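# Insert peg fully into plate hole inside open box

## Task

Push the peg completely down into the hole of the plate lying at the bottom of the open box, so that it stays seated by itself once the robot lets go; a peg that is in place only while the gripper holds it does not count.

## Robot and tools

ROBOT. Two 7-joint arms, left_arm and right_arm, each ending in a parallel gripper. Positions use one shared frame: origin on the tabletop midway between the arms, +x out over the table, +z up, left_arm on the +y side. The arm names are not image sides. A gripper's fingers point along its own +z and close along its y. end_effector_position is the point between the closed pads, about 2 cm behind the tips; closing pushes the tips roughly 10 mm further along +z.

THE ROW. Every motion command is one row of 16 numbers, each in [-1, 1], covering both arms even when only one moves: left_arm's 7 joint numbers and its opening, then right_arm's 7 joint numbers and its opening. Joint order within an arm: wrist pitch, waist, elbow, forearm roll, shoulder, upper arm roll, wrist roll. Joint numbers are offsets, not poses: 1.0 equals 2.036 rad. Shoulder, forearm roll and wrist roll have signs flipped relative to the URDF, in commands and in all results. The opening is absolute: +1 fully open, -1 closed.

JOINT RANGES (URDF signs, rad; flip for the three reversed joints): waist and both rolls -6.283 to 6.283, shoulder -2.059 to 2.094, elbow -0.192 to 3.927, wrist pitch -1.693 to 3.142. Real ends may differ by 0.010 rad either way.

execute_actions(actions): a list of actions, each a table of up to 15 rows; each row lasts one 1/30 s step, and a short table repeats its last row to fill 15 steps. Offsets in every row count from the joint angles at the start of that action, not from the prior row; for the first action, that means the last reported angles. An action asking a joint more than 0.010 rad beyond its range is refused for both arms; if the first action fails this, or any action is malformed, nothing runs. An empty list just returns the current state and images.

move(target, speed, blocking): target is one 16-number row; its offsets count from the Joint positions in the latest result showing them. All joints interpolate together, so grippers trace curves; duration is 0.5 to 10 s. speed (0.01 to 2 rad/s, default 0.5) caps the joint with the farthest to travel. It does not avoid obstacles or the other arm, and faster or deeper-past-contact targets hit and press harder. blocking=false returns after 0.5 s while motion continues; then only wait or stop are accepted until a result shows the end. The move: line gives the ending (done, off_target, moving, held, fault), limits=held or none, and each arm's joint farthest from target.

wait(seconds): 0 to 10; arms hold their last command, and a running move goes on. stop(): brakes a running move; it needs stopping distance; fingers continue. zoom_image(camera, region): camera is cam_head_left, cam_head_right, cam_left_wrist or cam_right_wrist (all 672x504); region [x0, y0, x1, y1] in pixels from the top-left, at most 504 by 504. finished_scene(scene): give the current scene number; irreversible, and the result says whether the goal was met, which must still hold.

DRIVE LIMITS. Joint targets move at most 3.14 rad/s, with 0.16 s to ramp up. Each step the target stays within 0.623 rad of the measured angle, and targets that would shift the gripper more than 70 mm get scaled back, so big offsets can take several actions and may need re-sending.

RESULTS. State line per arm: gripper position (m), orientation quaternion wxyz, linear and angular velocity; printed positions can be off, more at long reach. Joint positions and Joint velocities list the 7 joints in the order above plus the finger-pad gap in metres (0.084 = fully open). Joint targets shows what joints are being driven toward. grip_measured is the measured opening on the command scale. Step readings list joint angles at some steps; HELD marks an arm whose row was held back. "joint command not followed" means a clearance check altered targets; "joint sent to its limit" means a joint was stopped at its end. The simulation keeps running while you compose a reply.

GRIPPING. To hold something, command an opening well under grip_measured; lower squeezes harder, up to about 24 N per pad. Echoing grip_measured still grips lightly. A fast close can press too hard.

AVOID. Knocking or placing anything off the table; arms colliding or pushing each other; slams, drops, slips and very hard pushes. Contact torque reaching a load limit (N m: waist 47, shoulder 47, upper arm roll 28.2, elbow 28.2, forearm roll 28.2, wrist pitch 18.8, wrist roll 18.8; held weight counts) stops that arm, backs it off, holds it 10 s and drops the rest of the call. Holding loads heats motors: warning at 65 °C, brakes at 80 °C until cool. Expect occasional brief tugs on held parts or pushes on loose ones.

Each tool is called after "Emit:" as name(argument=value, ...) on one line, values as JSON.

## Session

Emit:
execute_actions(actions=[])

Scene clock: 0.00 s.
left_arm: end_effector_position=(+0.6441, +0.4979, +0.3139) grip_measured=+1.00 end_effector_quat_wxyz=(+0.627, -0.641, +0.403, -0.184) end_effector_velocity=(-0.000, +0.000, +0.000) end_effector_angular_velocity=(-0.000, -0.000, +0.001) | right_arm: end_effector_position=(+0.5465, -0.6219, +0.3614) grip_measured=+1.00 end_effector_quat_wxyz=(+0.314, +0.465, -0.446, +0.697) end_effector_velocity=(+0.000, -0.000, -0.002) end_effector_angular_velocity=(+0.002, +0.002, +0.000)
Joint names: [wrist pitch, waist, elbow, forearm roll, shoulder, upper arm roll, wrist roll]
Joint positions: left_arm=[ 0.729  0.046  1.216 -2.122 -0.256 -0.036  0.505  0.084] | right_arm=[ 1.559 -0.984  1.172  2.244 -0.46   0.904 -2.57   0.084]
Joint velocities: left_arm=[ 0.     0.001  0.    -0.    -0.     0.     0.    -0.   ] | right_arm=[-0.    -0.    -0.     0.    -0.003 -0.    -0.     0.   ]
Joint targets: left_arm=[0.729 0.046 1.216 -2.122 -0.256 -0.036 0.505] | right_arm=[1.559 -0.984 1.172 2.244 -0.460 0.904 -2.570]

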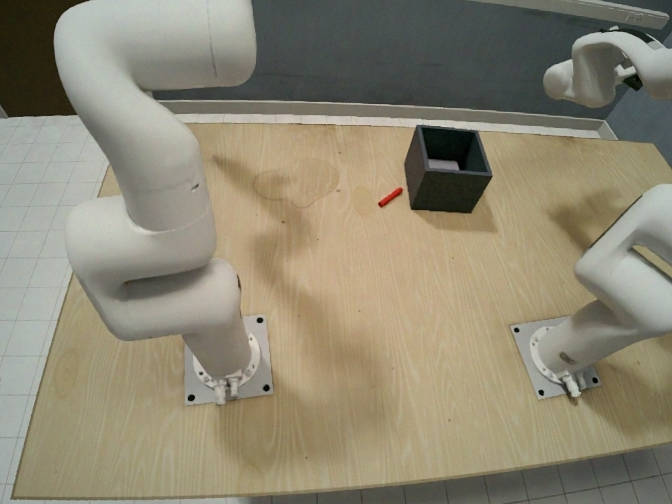

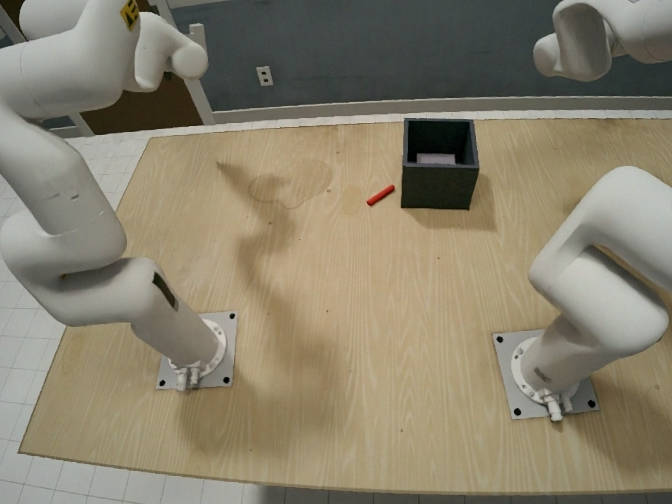

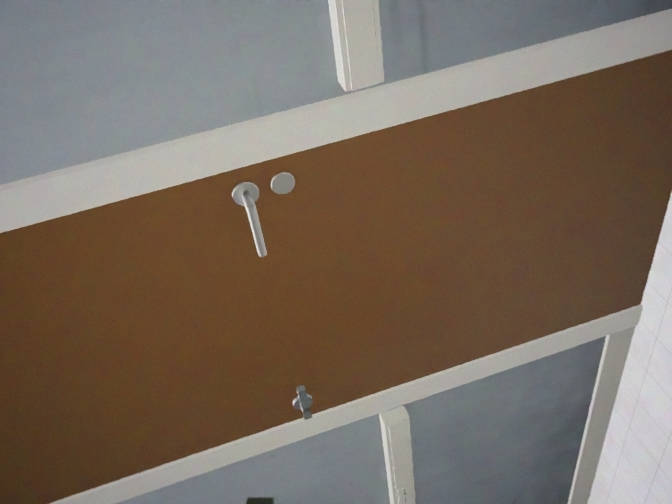

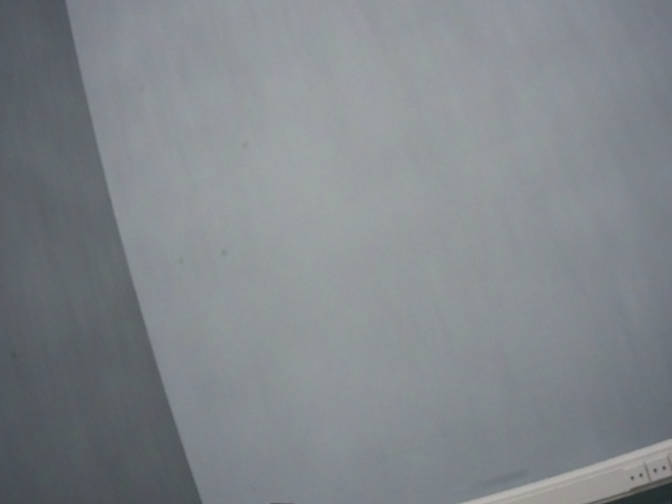

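Emit:
move(target=[0.109,-0.1,-0.007,0.7,0.0025,0.0177,0.6,0.2,0.0216,0.342,0.177,-0.6,0.261,-0.444,0.2,0.3], speed=1.2)

Emit:
move(target=[0,-0.3474,0,0.3422,0,0,0.6254,0.2,0,0,0,-0.5022,0,0,0.3344,0.3], speed=1.2)

Scene clock: 8.23 s.
left_arm: end_effector_position=(+0.5308, +0.3996, +0.1805) grip_measured=+0.19 end_effector_quat_wxyz=(-0.175, +0.777, +0.564, +0.216) end_effector_velocity=(-0.000, -0.001, -0.000) end_effector_angular_velocity=(-0.002, -0.001, +0.003) | right_arm: end_effector_position=(+0.3408, -0.6505, +0.5213) grip_measured=+0.29 end_effector_quat_wxyz=(-0.272, -0.317, +0.812, -0.407) end_effector_velocity=(-0.001, -0.000, +0.000) end_effector_angular_velocity=(+0.003, -0.001, -0.002)
Joint names: [wrist pitch, waist, elbow, forearm roll, shoulder, upper arm roll, wrist roll]
Joint positions: left_arm=[ 0.951 -0.157  1.201 -0.697 -0.251  0.     1.726  0.052] | right_arm=[ 1.603 -0.288  1.532  1.023  0.07  -0.    -2.163  0.056]
Joint velocities: left_arm=[ 0.    -0.001 -0.     0.003  0.001 -0.     0.003  0.   ] | right_arm=[ 0.001  0.001  0.001 -0.003  0.001 -0.002  0.001  0.   ]
Joint targets: left_arm=[0.951 -0.158 1.201 -0.697 -0.251 0.000 1.727] | right_arm=[1.603 -0.288 1.532 1.023 0.071 -0.000 -2.163]
move: done; limits=none; left_arm: farthest joint: the waist, 0.000 radians from its target (0.204 radians at the start); right_arm: farthest joint: the waist, 0.001 radians from its target (0.697 radians at the start)

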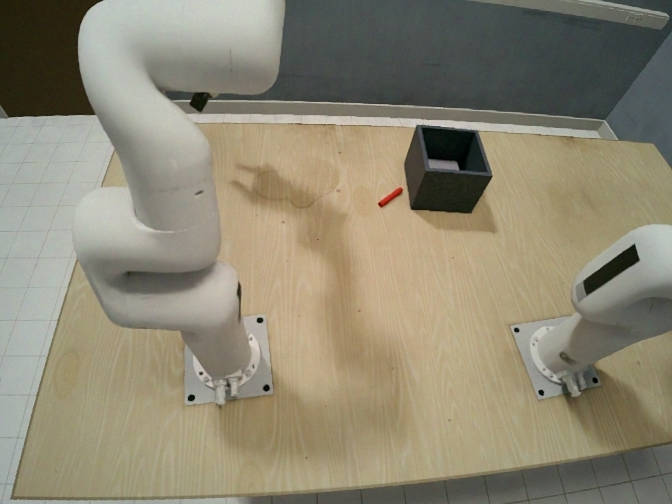

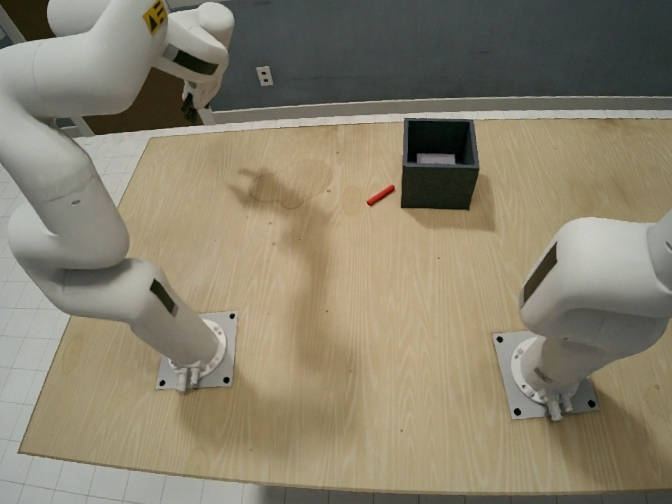

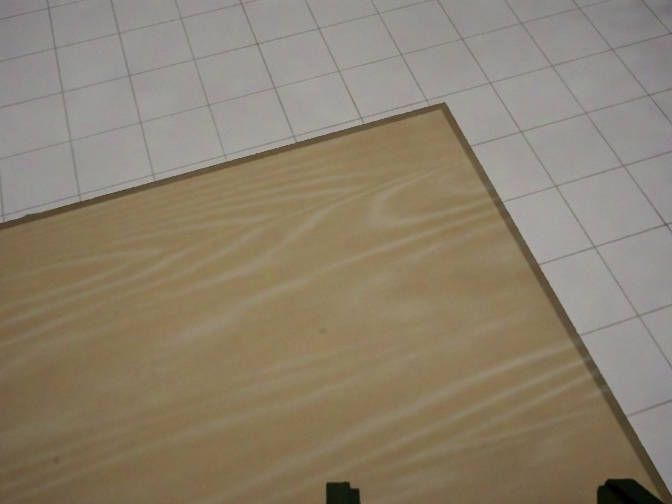

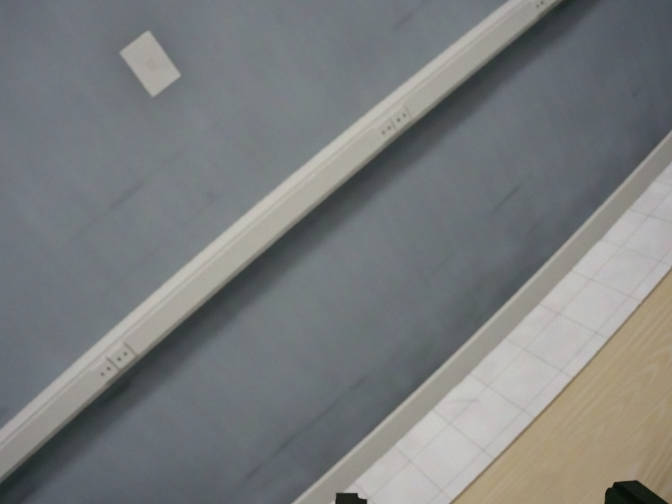

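Scene clock: 10.13 s.
left_arm: end_effector_position=(+0.3603, -0.0344, +0.1500) grip_measured=+0.19 end_effector_quat_wxyz=(-0.000, +0.436, +0.900, +0.001) end_effector_velocity=(-0.001, -0.001, +0.000) end_effector_angular_velocity=(-0.002, -0.000, +0.001) | right_arm: end_effector_position=(+0.3873, -0.4391, +0.3997) grip_measured=+0.29 end_effector_quat_wxyz=(-0.001, -0.667, +0.745, -0.000) end_effector_velocity=(+0.000, +0.000, -0.001) end_effector_angular_velocity=(+0.002, +0.002, +0.000)
Joint names: [wrist pitch, waist, elbow, forearm roll, shoulder, upper arm roll, wrist roll]
Joint positions: left_arm=[ 0.951 -0.864  1.201 -0.001 -0.251  0.     2.999  0.052] | right_arm=[ 1.603 -0.288  1.532  0.001  0.07  -0.    -1.482  0.056]
Joint velocities: left_arm=[-0.001 -0.002  0.     0.001  0.    -0.001  0.003 -0.   ] | right_arm=[ 0.001  0.     0.    -0.002 -0.001 -0.     0.    -0.   ]
Joint targets: left_arm=[0.951 -0.865 1.201 -0.001 -0.251 0.000 2.999] | right_arm=[1.603 -0.288 1.532 0.001 0.070 -0.000 -1.482]
move: done; limits=none; left_arm: farthest joint: the forearm roll, 0.001 radians from its target (0.697 radians at the start); right_arm: farthest joint: the forearm roll, 0.001 radians from its target (1.023 radians at the start)

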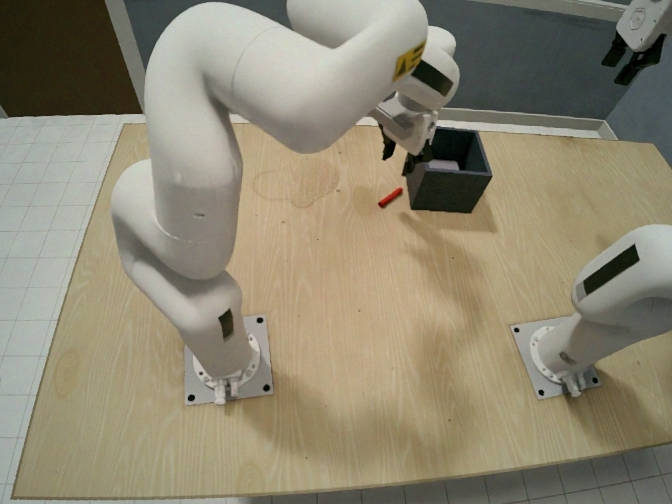

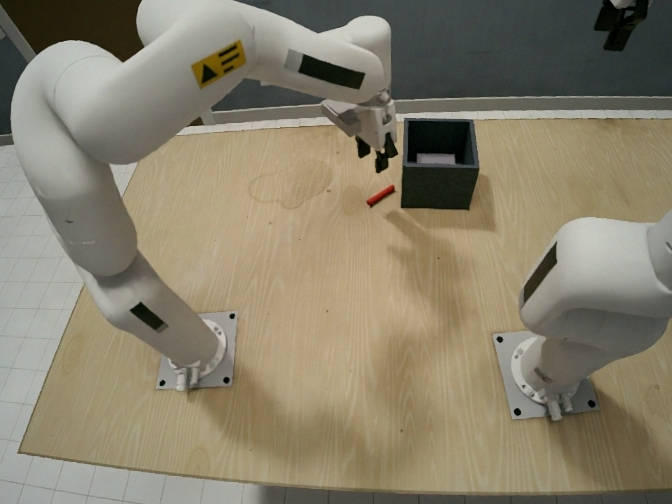

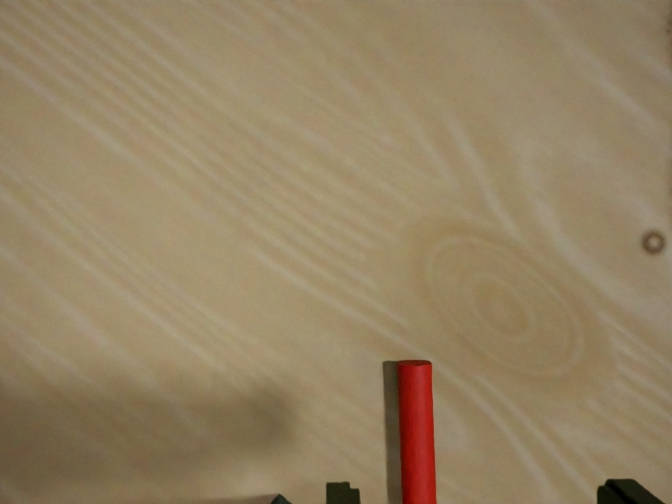

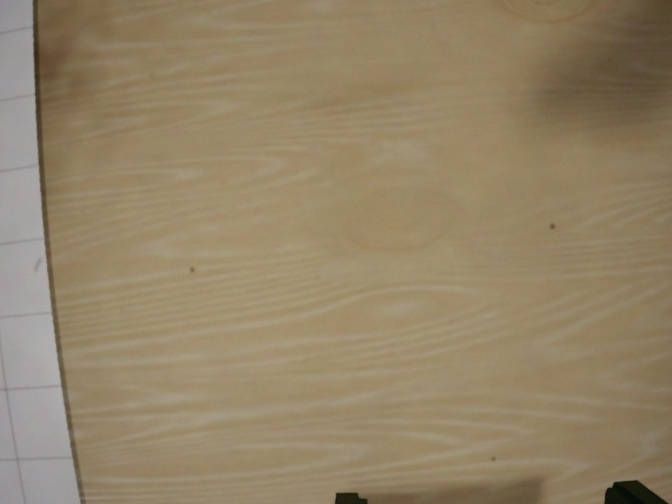

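Emit:
move(target=[-0.1518,0,-0.0422,0,-0.109,0,0.015,0.2,0,0,0,0,0,0,0,0.3], speed=0.25)

Emit:
execute_actions(actions=[[[0,0,0,0,0,0,0,-0.4,0,0,0,0,0,0,0,0.3]],[[0,0,0,0,0,0,0,-1,0,0,0,0,0,0,0,0.3]]])

Emit:
move(target=[0.22,0.03,0.07,0,0.15,0,0.055,-1,0,0,0,0,0,0,0,0.3], speed=0.5)

Scene clock: 16.77 s.
left_arm: end_effector_position=(+0.3606, -0.0348, +0.0248) grip_measured=+0.19 end_effector_quat_wxyz=(+0.000, +0.423, +0.906, +0.000) end_effector_velocity=(-0.001, +0.000, -0.001) end_effector_angular_velocity=(+0.001, +0.001, -0.000) | right_arm: end_effector_position=(+0.3873, -0.4391, +0.3997) grip_measured=+0.29 end_effector_quat_wxyz=(-0.001, -0.667, +0.745, -0.000) end_effector_velocity=(-0.000, +0.000, +0.001) end_effector_angular_velocity=(-0.000, -0.002, +0.001)
Joint names: [wrist pitch, waist, elbow, forearm roll, shoulder, upper arm roll, wrist roll]
Joint positions: left_arm=[ 0.642 -0.864  1.116 -0.001 -0.473  0.     3.03   0.052] | right_arm=[ 1.603 -0.288  1.532  0.001  0.07  -0.    -1.482  0.056]
Joint velocities: left_arm=[-0.002 -0.    -0.002 -0.    -0.002  0.     0.    -0.   ] | right_arm=[-0.    -0.    -0.    -0.     0.002  0.     0.001  0.   ]
Joint targets: left_arm=[0.642 -0.864 1.115 -0.001 -0.473 0.000 3.030] | right_arm=[1.603 -0.288 1.532 0.001 0.070 -0.000 -1.482]
move: done; limits=none; left_arm: farthest joint: the elbow, 0.001 radians from its target (0.086 radians at the start); right_arm: farthest joint: the waist, 0.000 radians from its target (0.000 radians at the start)

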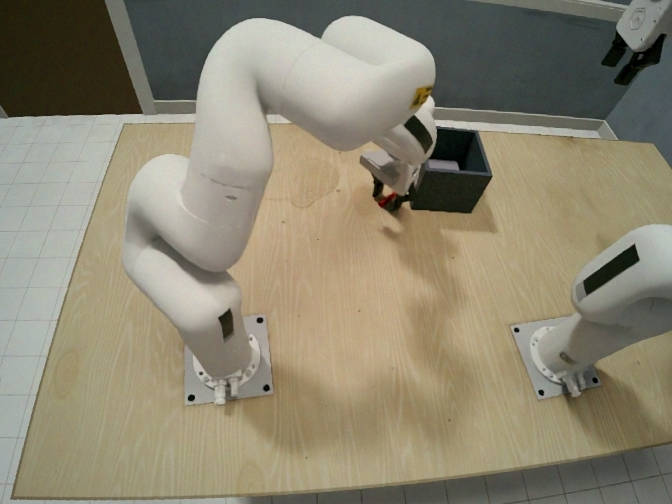

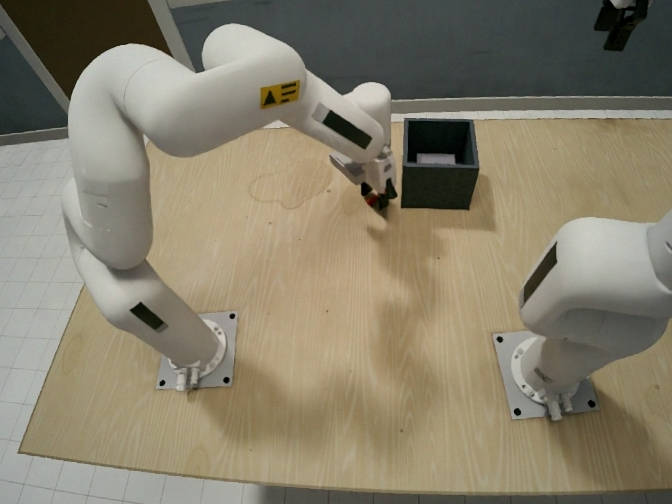

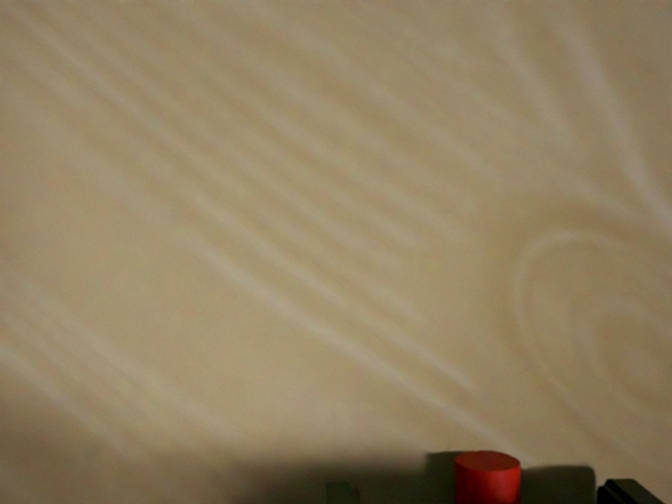

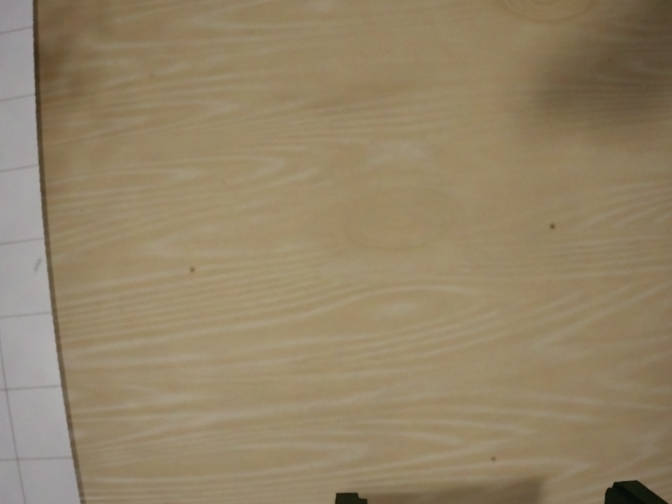

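Scene clock: 17.77 s.
left_arm: end_effector_position=(+0.3606, -0.0348, +0.0248) grip_measured=-0.70 end_effector_quat_wxyz=(+0.000, +0.423, +0.906, +0.000) end_effector_velocity=(+0.000, +0.000, +0.000) end_effector_angular_velocity=(-0.000, -0.000, -0.000) | right_arm: end_effector_position=(+0.3873, -0.4391, +0.3997) grip_measured=+0.29 end_effector_quat_wxyz=(-0.001, -0.667, +0.745, -0.000) end_effector_velocity=(+0.000, +0.000, +0.000) end_effector_angular_velocity=(+0.000, -0.001, +0.001)
Joint names: [wrist pitch, waist, elbow, forearm roll, shoulder, upper arm roll, wrist roll]
Joint positions: left_arm=[ 0.642 -0.864  1.116 -0.001 -0.473  0.     3.03   0.013] | right_arm=[ 1.603 -0.288  1.532  0.001  0.07  -0.    -1.482  0.056]
Joint velocities: left_arm=[-0.     0.001 -0.    -0.     0.    -0.    -0.001 -0.   ] | right_arm=[ 0.     0.     0.    -0.     0.    -0.     0.001  0.   ]
Joint targets: left_arm=[0.642 -0.864 1.116 -0.001 -0.473 0.000 3.030] | right_arm=[1.603 -0.288 1.532 0.001 0.070 -0.000 -1.482]
Step readings (joint positions; steps 1 to 15: 1st action; 16 to 30: 2nd action):
0: left_arm=[0.642 -0.864 1.116 -0.001 -0.473 0.000 3.030] | right_arm=[1.603 -0.288 1.532 0.001 0.070 -0.000 -1.482]
1: left_arm=[0.642 -0.864 1.116 -0.001 -0.473 0.000 3.030] | right_arm=[1.603 -0.288 1.532 0.001 0.070 -0.000 -1.482]
2: left_arm=[0.642 -0.864 1.116 -0.001 -0.473 0.000 3.030] | right_arm=[1.603 -0.288 1.532 0.001 0.070 -0.000 -1.482]
4: left_arm=[0.642 -0.864 1.116 -0.001 -0.473 0.000 3.030] | right_arm=[1.603 -0.288 1.532 0.001 0.070 -0.000 -1.482]
8: left_arm=[0.642 -0.864 1.116 -0.001 -0.473 0.000 3.030] | right_arm=[1.603 -0.288 1.532 0.001 0.070 -0.000 -1.482]
15: left_arm=[0.642 -0.864 1.116 -0.001 -0.473 0.000 3.030] | right_arm=[1.603 -0.288 1.532 0.001 0.070 -0.000 -1.482]
16: left_arm=[0.642 -0.864 1.116 -0.001 -0.473 0.000 3.030] | right_arm=[1.603 -0.288 1.532 0.001 0.070 -0.000 -1.482]
17: left_arm=[0.642 -0.864 1.116 -0.001 -0.473 0.000 3.030] | right_arm=[1.603 -0.288 1.532 0.001 0.070 -0.000 -1.482]
19: left_arm=[0.642 -0.864 1.116 -0.001 -0.473 0.000 3.030] | right_arm=[1.603 -0.288 1.532 0.001 0.070 -0.000 -1.482]
23: left_arm=[0.642 -0.864 1.116 -0.001 -0.473 0.000 3.030] | right_arm=[1.603 -0.288 1.532 0.001 0.070 -0.000 -1.482]
30: Joint positions above

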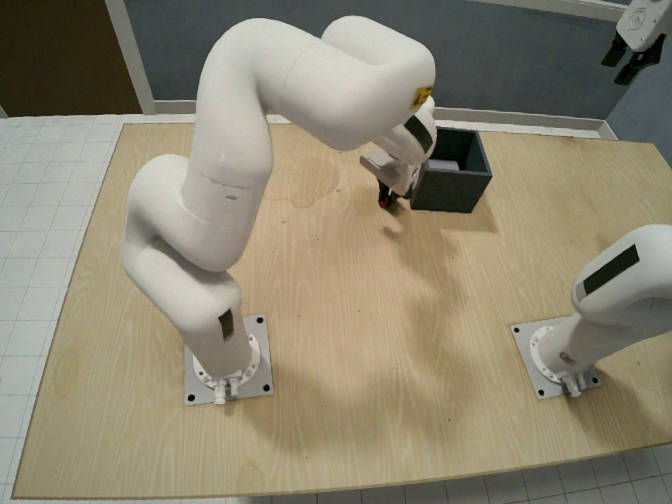

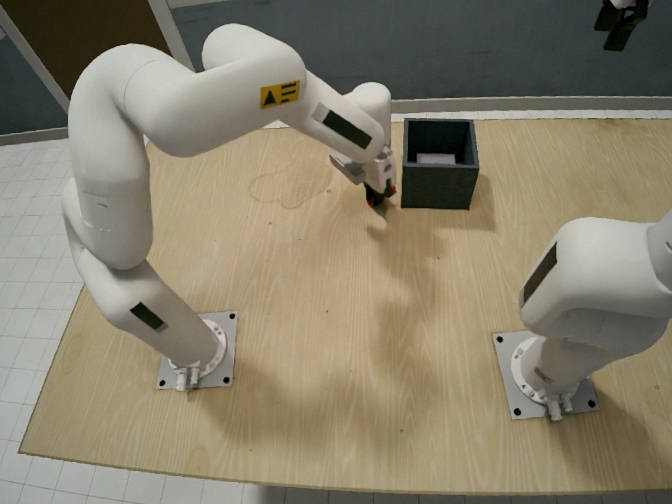

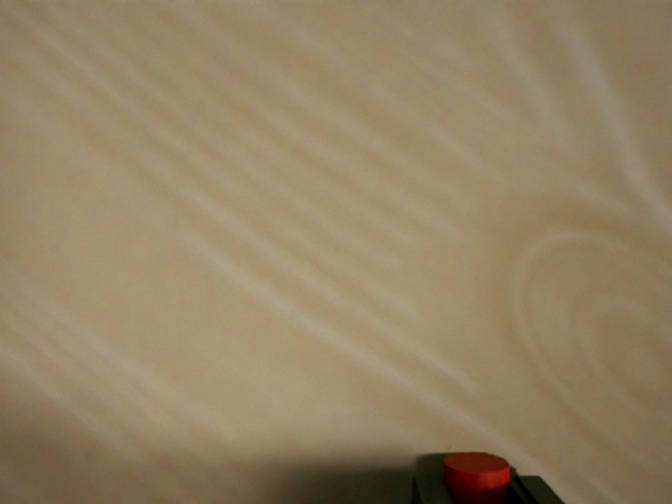

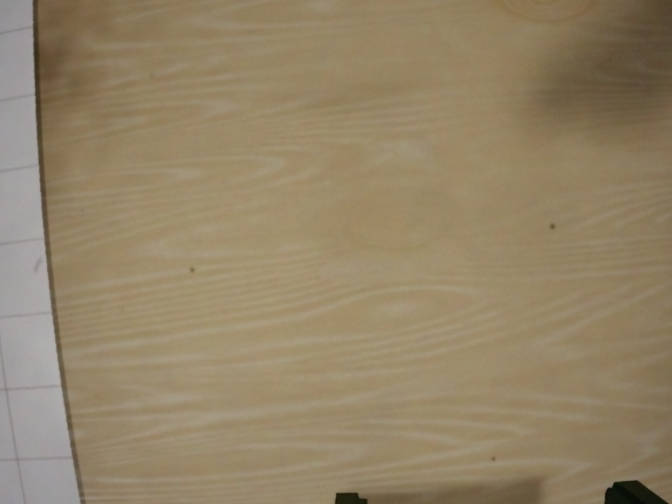

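Scene clock: 19.27 s.
left_arm: end_effector_position=(+0.3763, -0.0062, +0.2058) grip_measured=-0.70 end_effector_quat_wxyz=(+0.000, +0.343, +0.939, +0.000) end_effector_velocity=(+0.000, +0.000, +0.002) end_effector_angular_velocity=(-0.002, -0.002, +0.002) | right_arm: end_effector_position=(+0.3873, -0.4391, +0.3997) grip_measured=+0.29 end_effector_quat_wxyz=(-0.001, -0.667, +0.745, -0.000) end_effector_velocity=(+0.000, +0.001, +0.000) end_effector_angular_velocity=(+0.000, -0.000, +0.002)
Joint names: [wrist pitch, waist, elbow, forearm roll, shoulder, upper arm roll, wrist roll]
Joint positions: left_arm=[ 1.09  -0.803  1.258 -0.001 -0.168  0.     3.142  0.013] | right_arm=[ 1.603 -0.288  1.532  0.001  0.07  -0.    -1.482  0.056]
Joint velocities: left_arm=[ 0.002  0.     0.002  0.     0.004  0.     0.001 -0.   ] | right_arm=[ 0.     0.002  0.    -0.001  0.    -0.     0.001  0.   ]
Joint targets: left_arm=[1.090 -0.803 1.258 -0.001 -0.167 0.000 3.142] | right_arm=[1.603 -0.288 1.532 0.001 0.070 -0.000 -1.482]
move: done; limits=none; left_arm: farthest joint: the elbow, 0.001 radians from its target (0.143 radians at the start); right_arm: farthest joint: the waist, 0.000 radians from its target (0.000 radians at the start)

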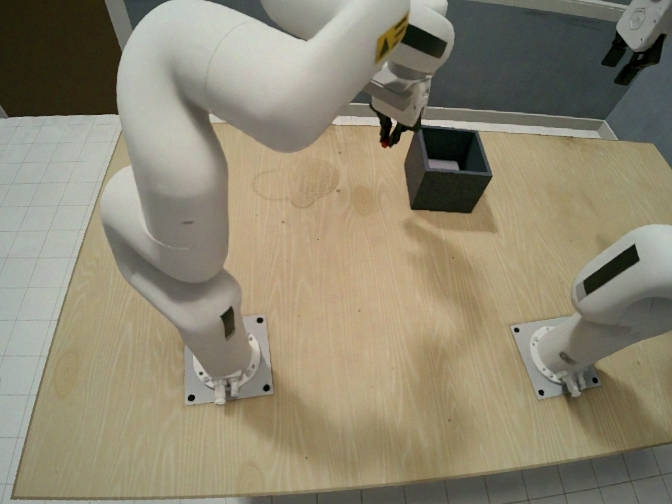

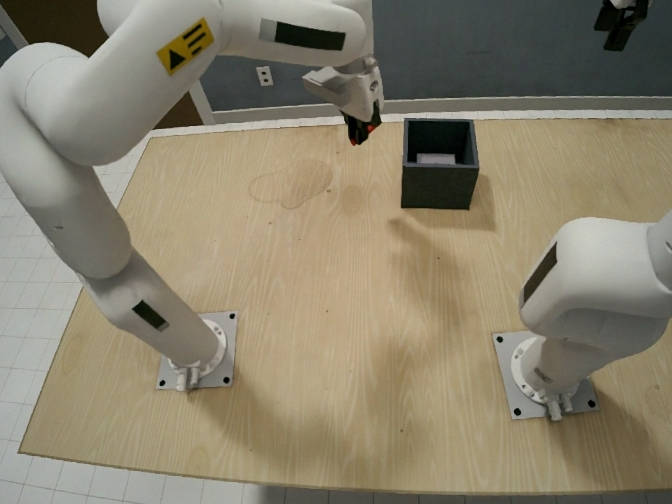

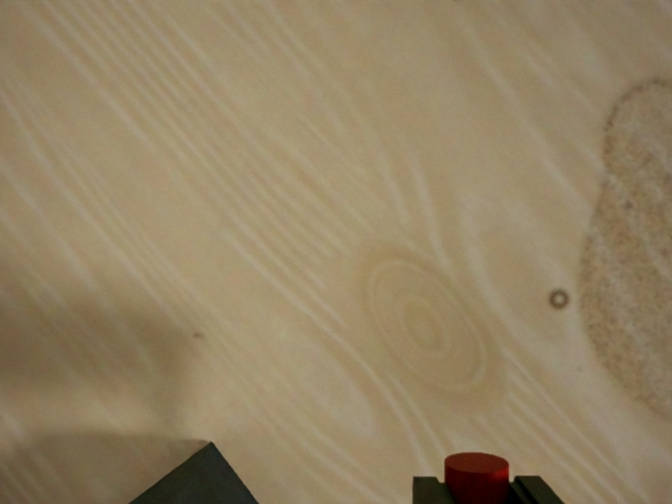

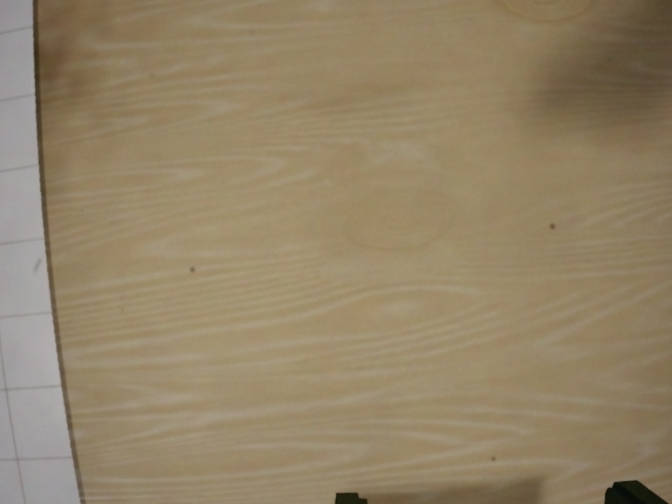

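Emit:
move(target=[-0.6466,0,0,0,0,0,0,-1,0,0,0,0,0,0,0,0.3], speed=1.2)

Emit:
move(target=[-0.6,-0.0987,-0.364,0,-0.1105,0,0,-1,0,0.15,0,0,0,0,-0.0059,0.3], speed=1.2)

Emit:
move(target=[0,0,0,0,0,0,0,-1,0,0.239,0,0,0,0,0,0.3], speed=0.8)

Scene clock: 26.97 s.
left_arm: end_effector_position=(+0.5188, -0.1266, +0.4674) grip_measured=-0.70 end_effector_quat_wxyz=(+0.575, +0.272, +0.743, -0.209) end_effector_velocity=(-0.000, -0.000, +0.001) end_effector_angular_velocity=(-0.002, -0.002, -0.000) | right_arm: end_effector_position=(+0.3873, -0.4391, +0.3997) grip_measured=+0.29 end_effector_quat_wxyz=(-0.001, -0.667, +0.745, -0.000) end_effector_velocity=(+0.000, +0.001, +0.000) end_effector_angular_velocity=(+0.001, -0.001, +0.002)
Joint names: [wrist pitch, waist, elbow, forearm roll, shoulder, upper arm roll, wrist roll]
Joint positions: left_arm=[-0.226 -0.803  1.258 -0.001 -0.168  0.     3.142  0.013] | right_arm=[ 1.603 -0.288  1.532  0.001  0.07  -0.    -1.482  0.056]
Joint velocities: left_arm=[-0.003 -0.     0.    -0.     0.     0.     0.    -0.   ] | right_arm=[ 0.     0.002  0.001 -0.001 -0.     0.    -0.     0.   ]
Joint targets: left_arm=[-0.226 -0.803 1.258 -0.001 -0.168 0.000 3.142] | right_arm=[1.603 -0.288 1.532 0.001 0.070 -0.000 -1.482]
move: done; limits=none; left_arm: farthest joint: the waist, 0.000 radians from its target (0.000 radians at the start); right_arm: farthest joint: the waist, 0.000 radians from its target (0.000 radians at the start)

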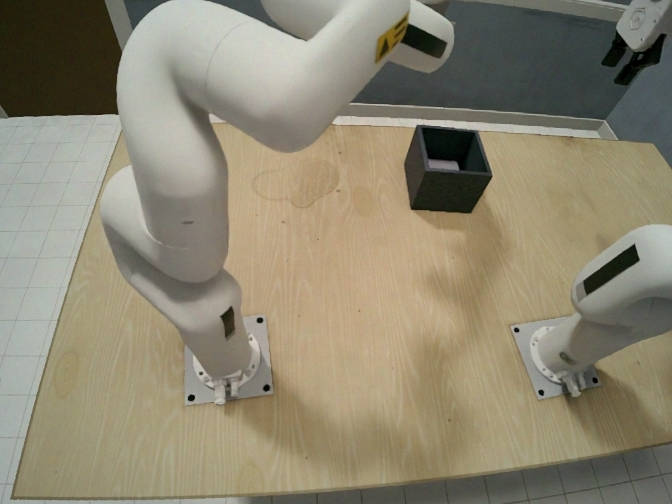

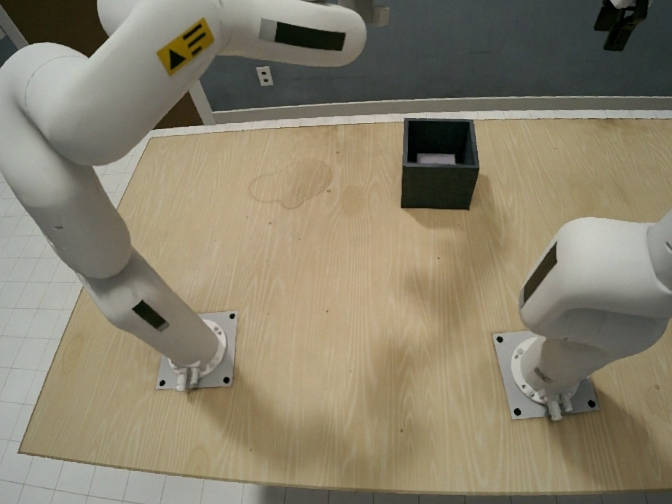

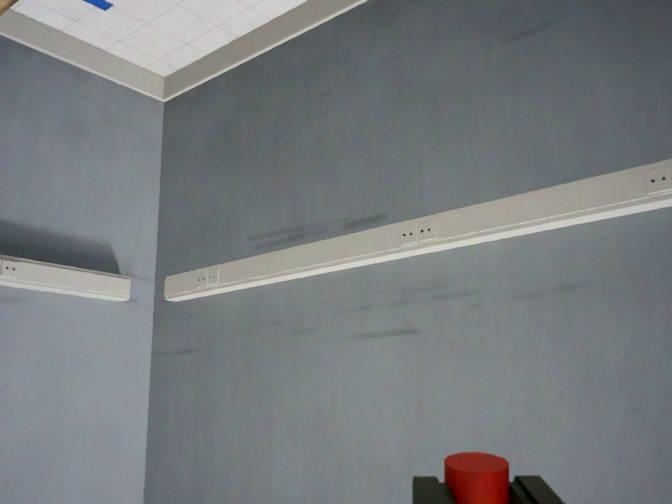

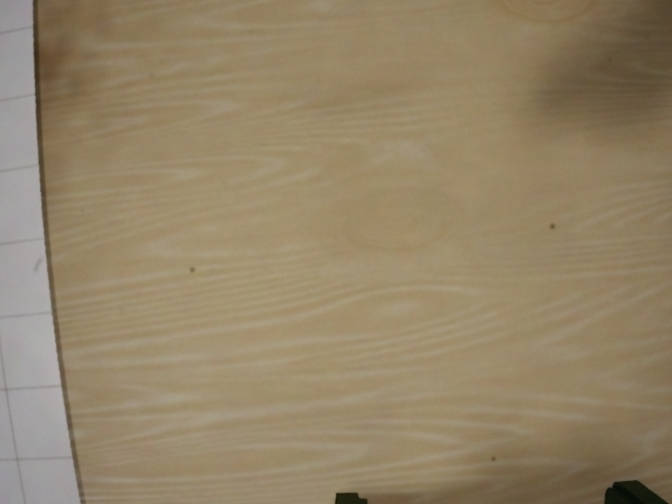

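Scene clock: 28.80 s.
left_arm: end_effector_position=(+0.3112, -0.0906, +0.2635) grip_measured=-0.70 end_effector_quat_wxyz=(+0.637, +0.308, +0.636, -0.308) end_effector_velocity=(-0.001, +0.001, -0.001) end_effector_angular_velocity=(+0.001, -0.000, -0.001) | right_arm: end_effector_position=(+0.3936, -0.3033, +0.3997) grip_measured=+0.29 end_effector_quat_wxyz=(+0.001, +0.769, -0.640, +0.000) end_effector_velocity=(+0.001, +0.001, +0.000) end_effector_angular_velocity=(+0.000, -0.003, +0.002)
Joint names: [wrist pitch, waist, elbow, forearm roll, shoulder, upper arm roll, wrist roll]
Joint positions: left_arm=[-1.447 -1.004  0.517 -0.001 -0.393  0.     3.142  0.013] | right_arm=[ 1.603  0.017  1.532  0.001  0.07  -0.    -1.494  0.056]
Joint velocities: left_arm=[-0.003 -0.    -0.003  0.    -0.    -0.    -0.001  0.   ] | right_arm=[-0.003  0.002  0.     0.     0.     0.     0.    -0.   ]
Joint targets: left_arm=[-1.448 -1.004 0.517 -0.001 -0.393 0.000 3.142] | right_arm=[1.603 0.017 1.532 0.001 0.070 -0.000 -1.494]
move: done; limits=none; left_arm: farthest joint: the waist, 0.000 radians from its target (0.201 radians at the start); right_arm: farthest joint: the waist, 0.001 radians from its target (0.306 radians at the start)

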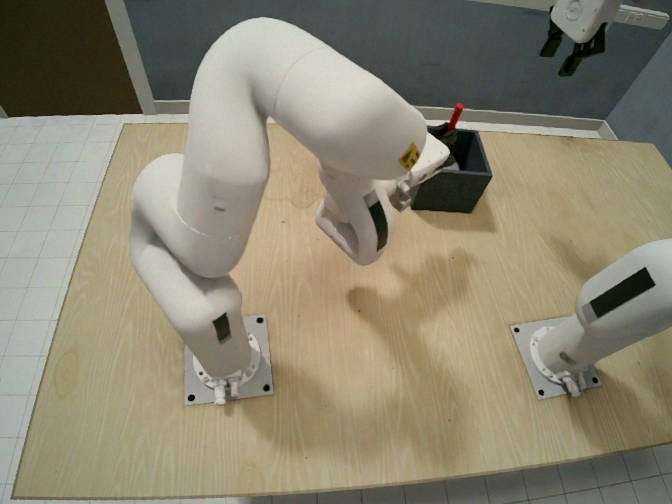

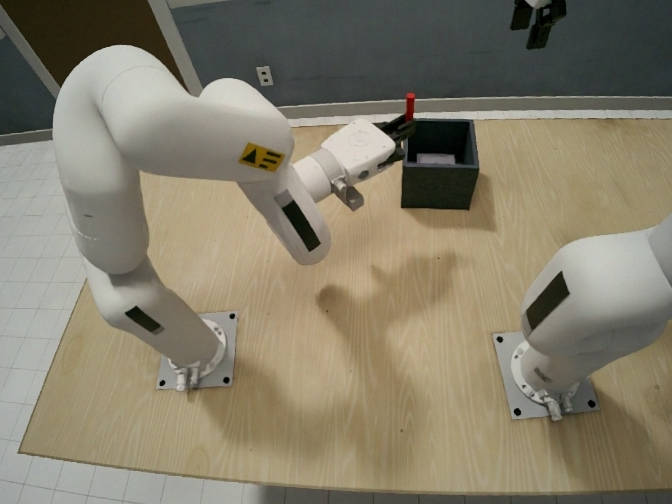

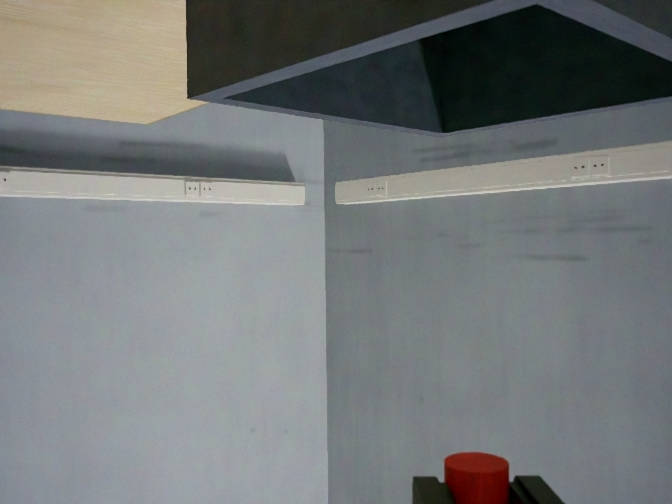

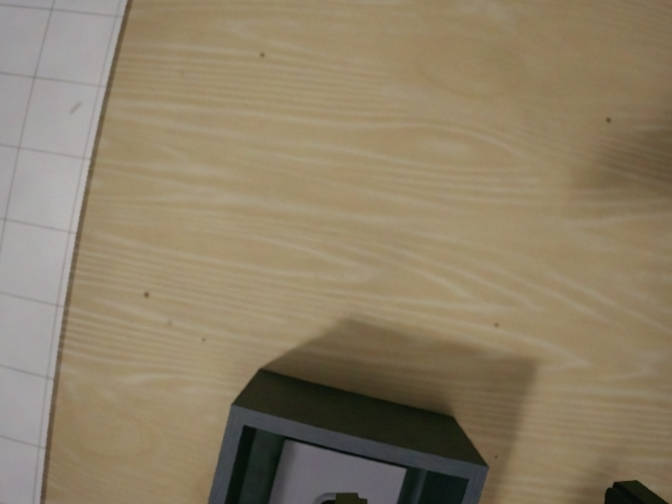

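Scene clock: 30.17 s.
left_arm: end_effector_position=(+0.3112, -0.0906, +0.2635) grip_measured=-0.70 end_effector_quat_wxyz=(+0.637, +0.308, +0.636, -0.308) end_effector_velocity=(+0.000, +0.000, +0.001) end_effector_angular_velocity=(-0.001, -0.001, +0.001) | right_arm: end_effector_position=(+0.3201, -0.1011, +0.3997) grip_measured=+0.29 end_effector_quat_wxyz=(+0.001, +0.900, -0.436, +0.000) end_effector_velocity=(-0.001, +0.003, +0.000) end_effector_angular_velocity=(+0.001, -0.001, +0.007)
Joint names: [wrist pitch, waist, elbow, forearm roll, shoulder, upper arm roll, wrist roll]
Joint positions: left_arm=[-1.447 -1.004  0.517 -0.001 -0.393  0.     3.142  0.013] | right_arm=[ 1.603  0.503  1.532  0.001  0.07  -0.    -1.494  0.056]
Joint velocities: left_arm=[-0.     0.     0.     0.001  0.001  0.     0.     0.   ] | right_arm=[-0.001  0.004  0.    -0.001  0.     0.002  0.001 -0.   ]
Joint targets: left_arm=[-1.447 -1.004 0.517 -0.001 -0.393 0.000 3.142] | right_arm=[1.603 0.503 1.532 0.001 0.070 -0.000 -1.494]
move: done; limits=none; left_arm: farthest joint: the waist, 0.000 radians from its target (0.000 radians at the start); right_arm: farthest joint: the waist, 0.001 radians from its target (0.487 radians at the start)

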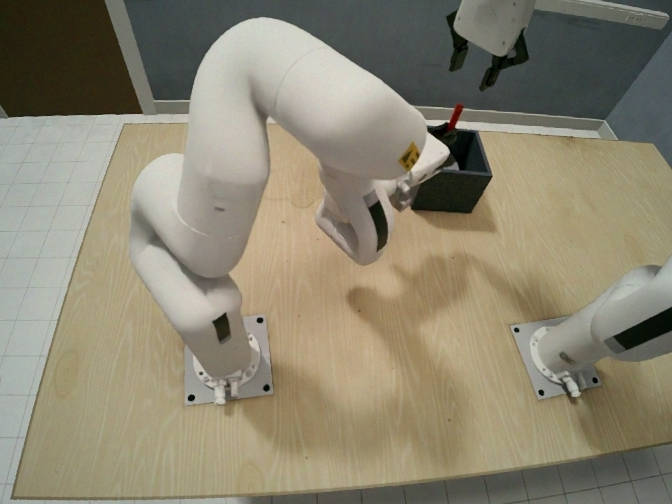

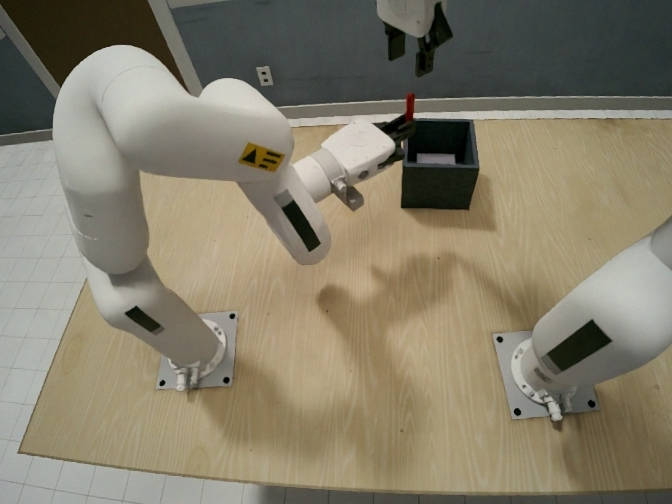

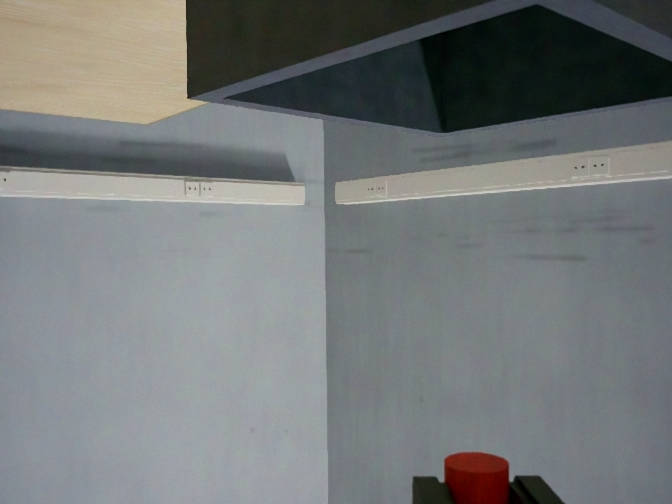

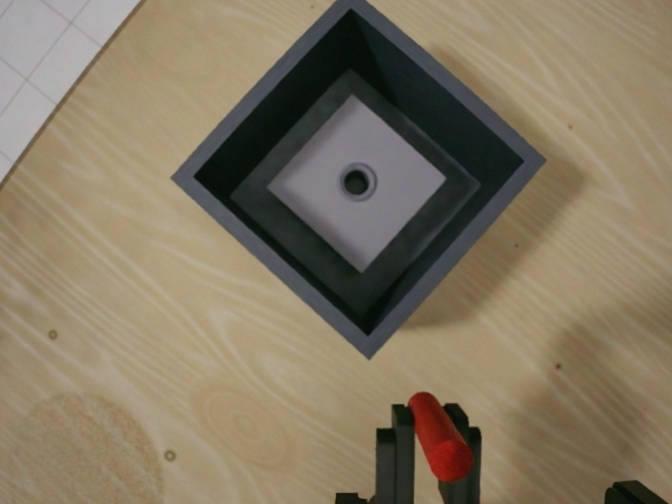

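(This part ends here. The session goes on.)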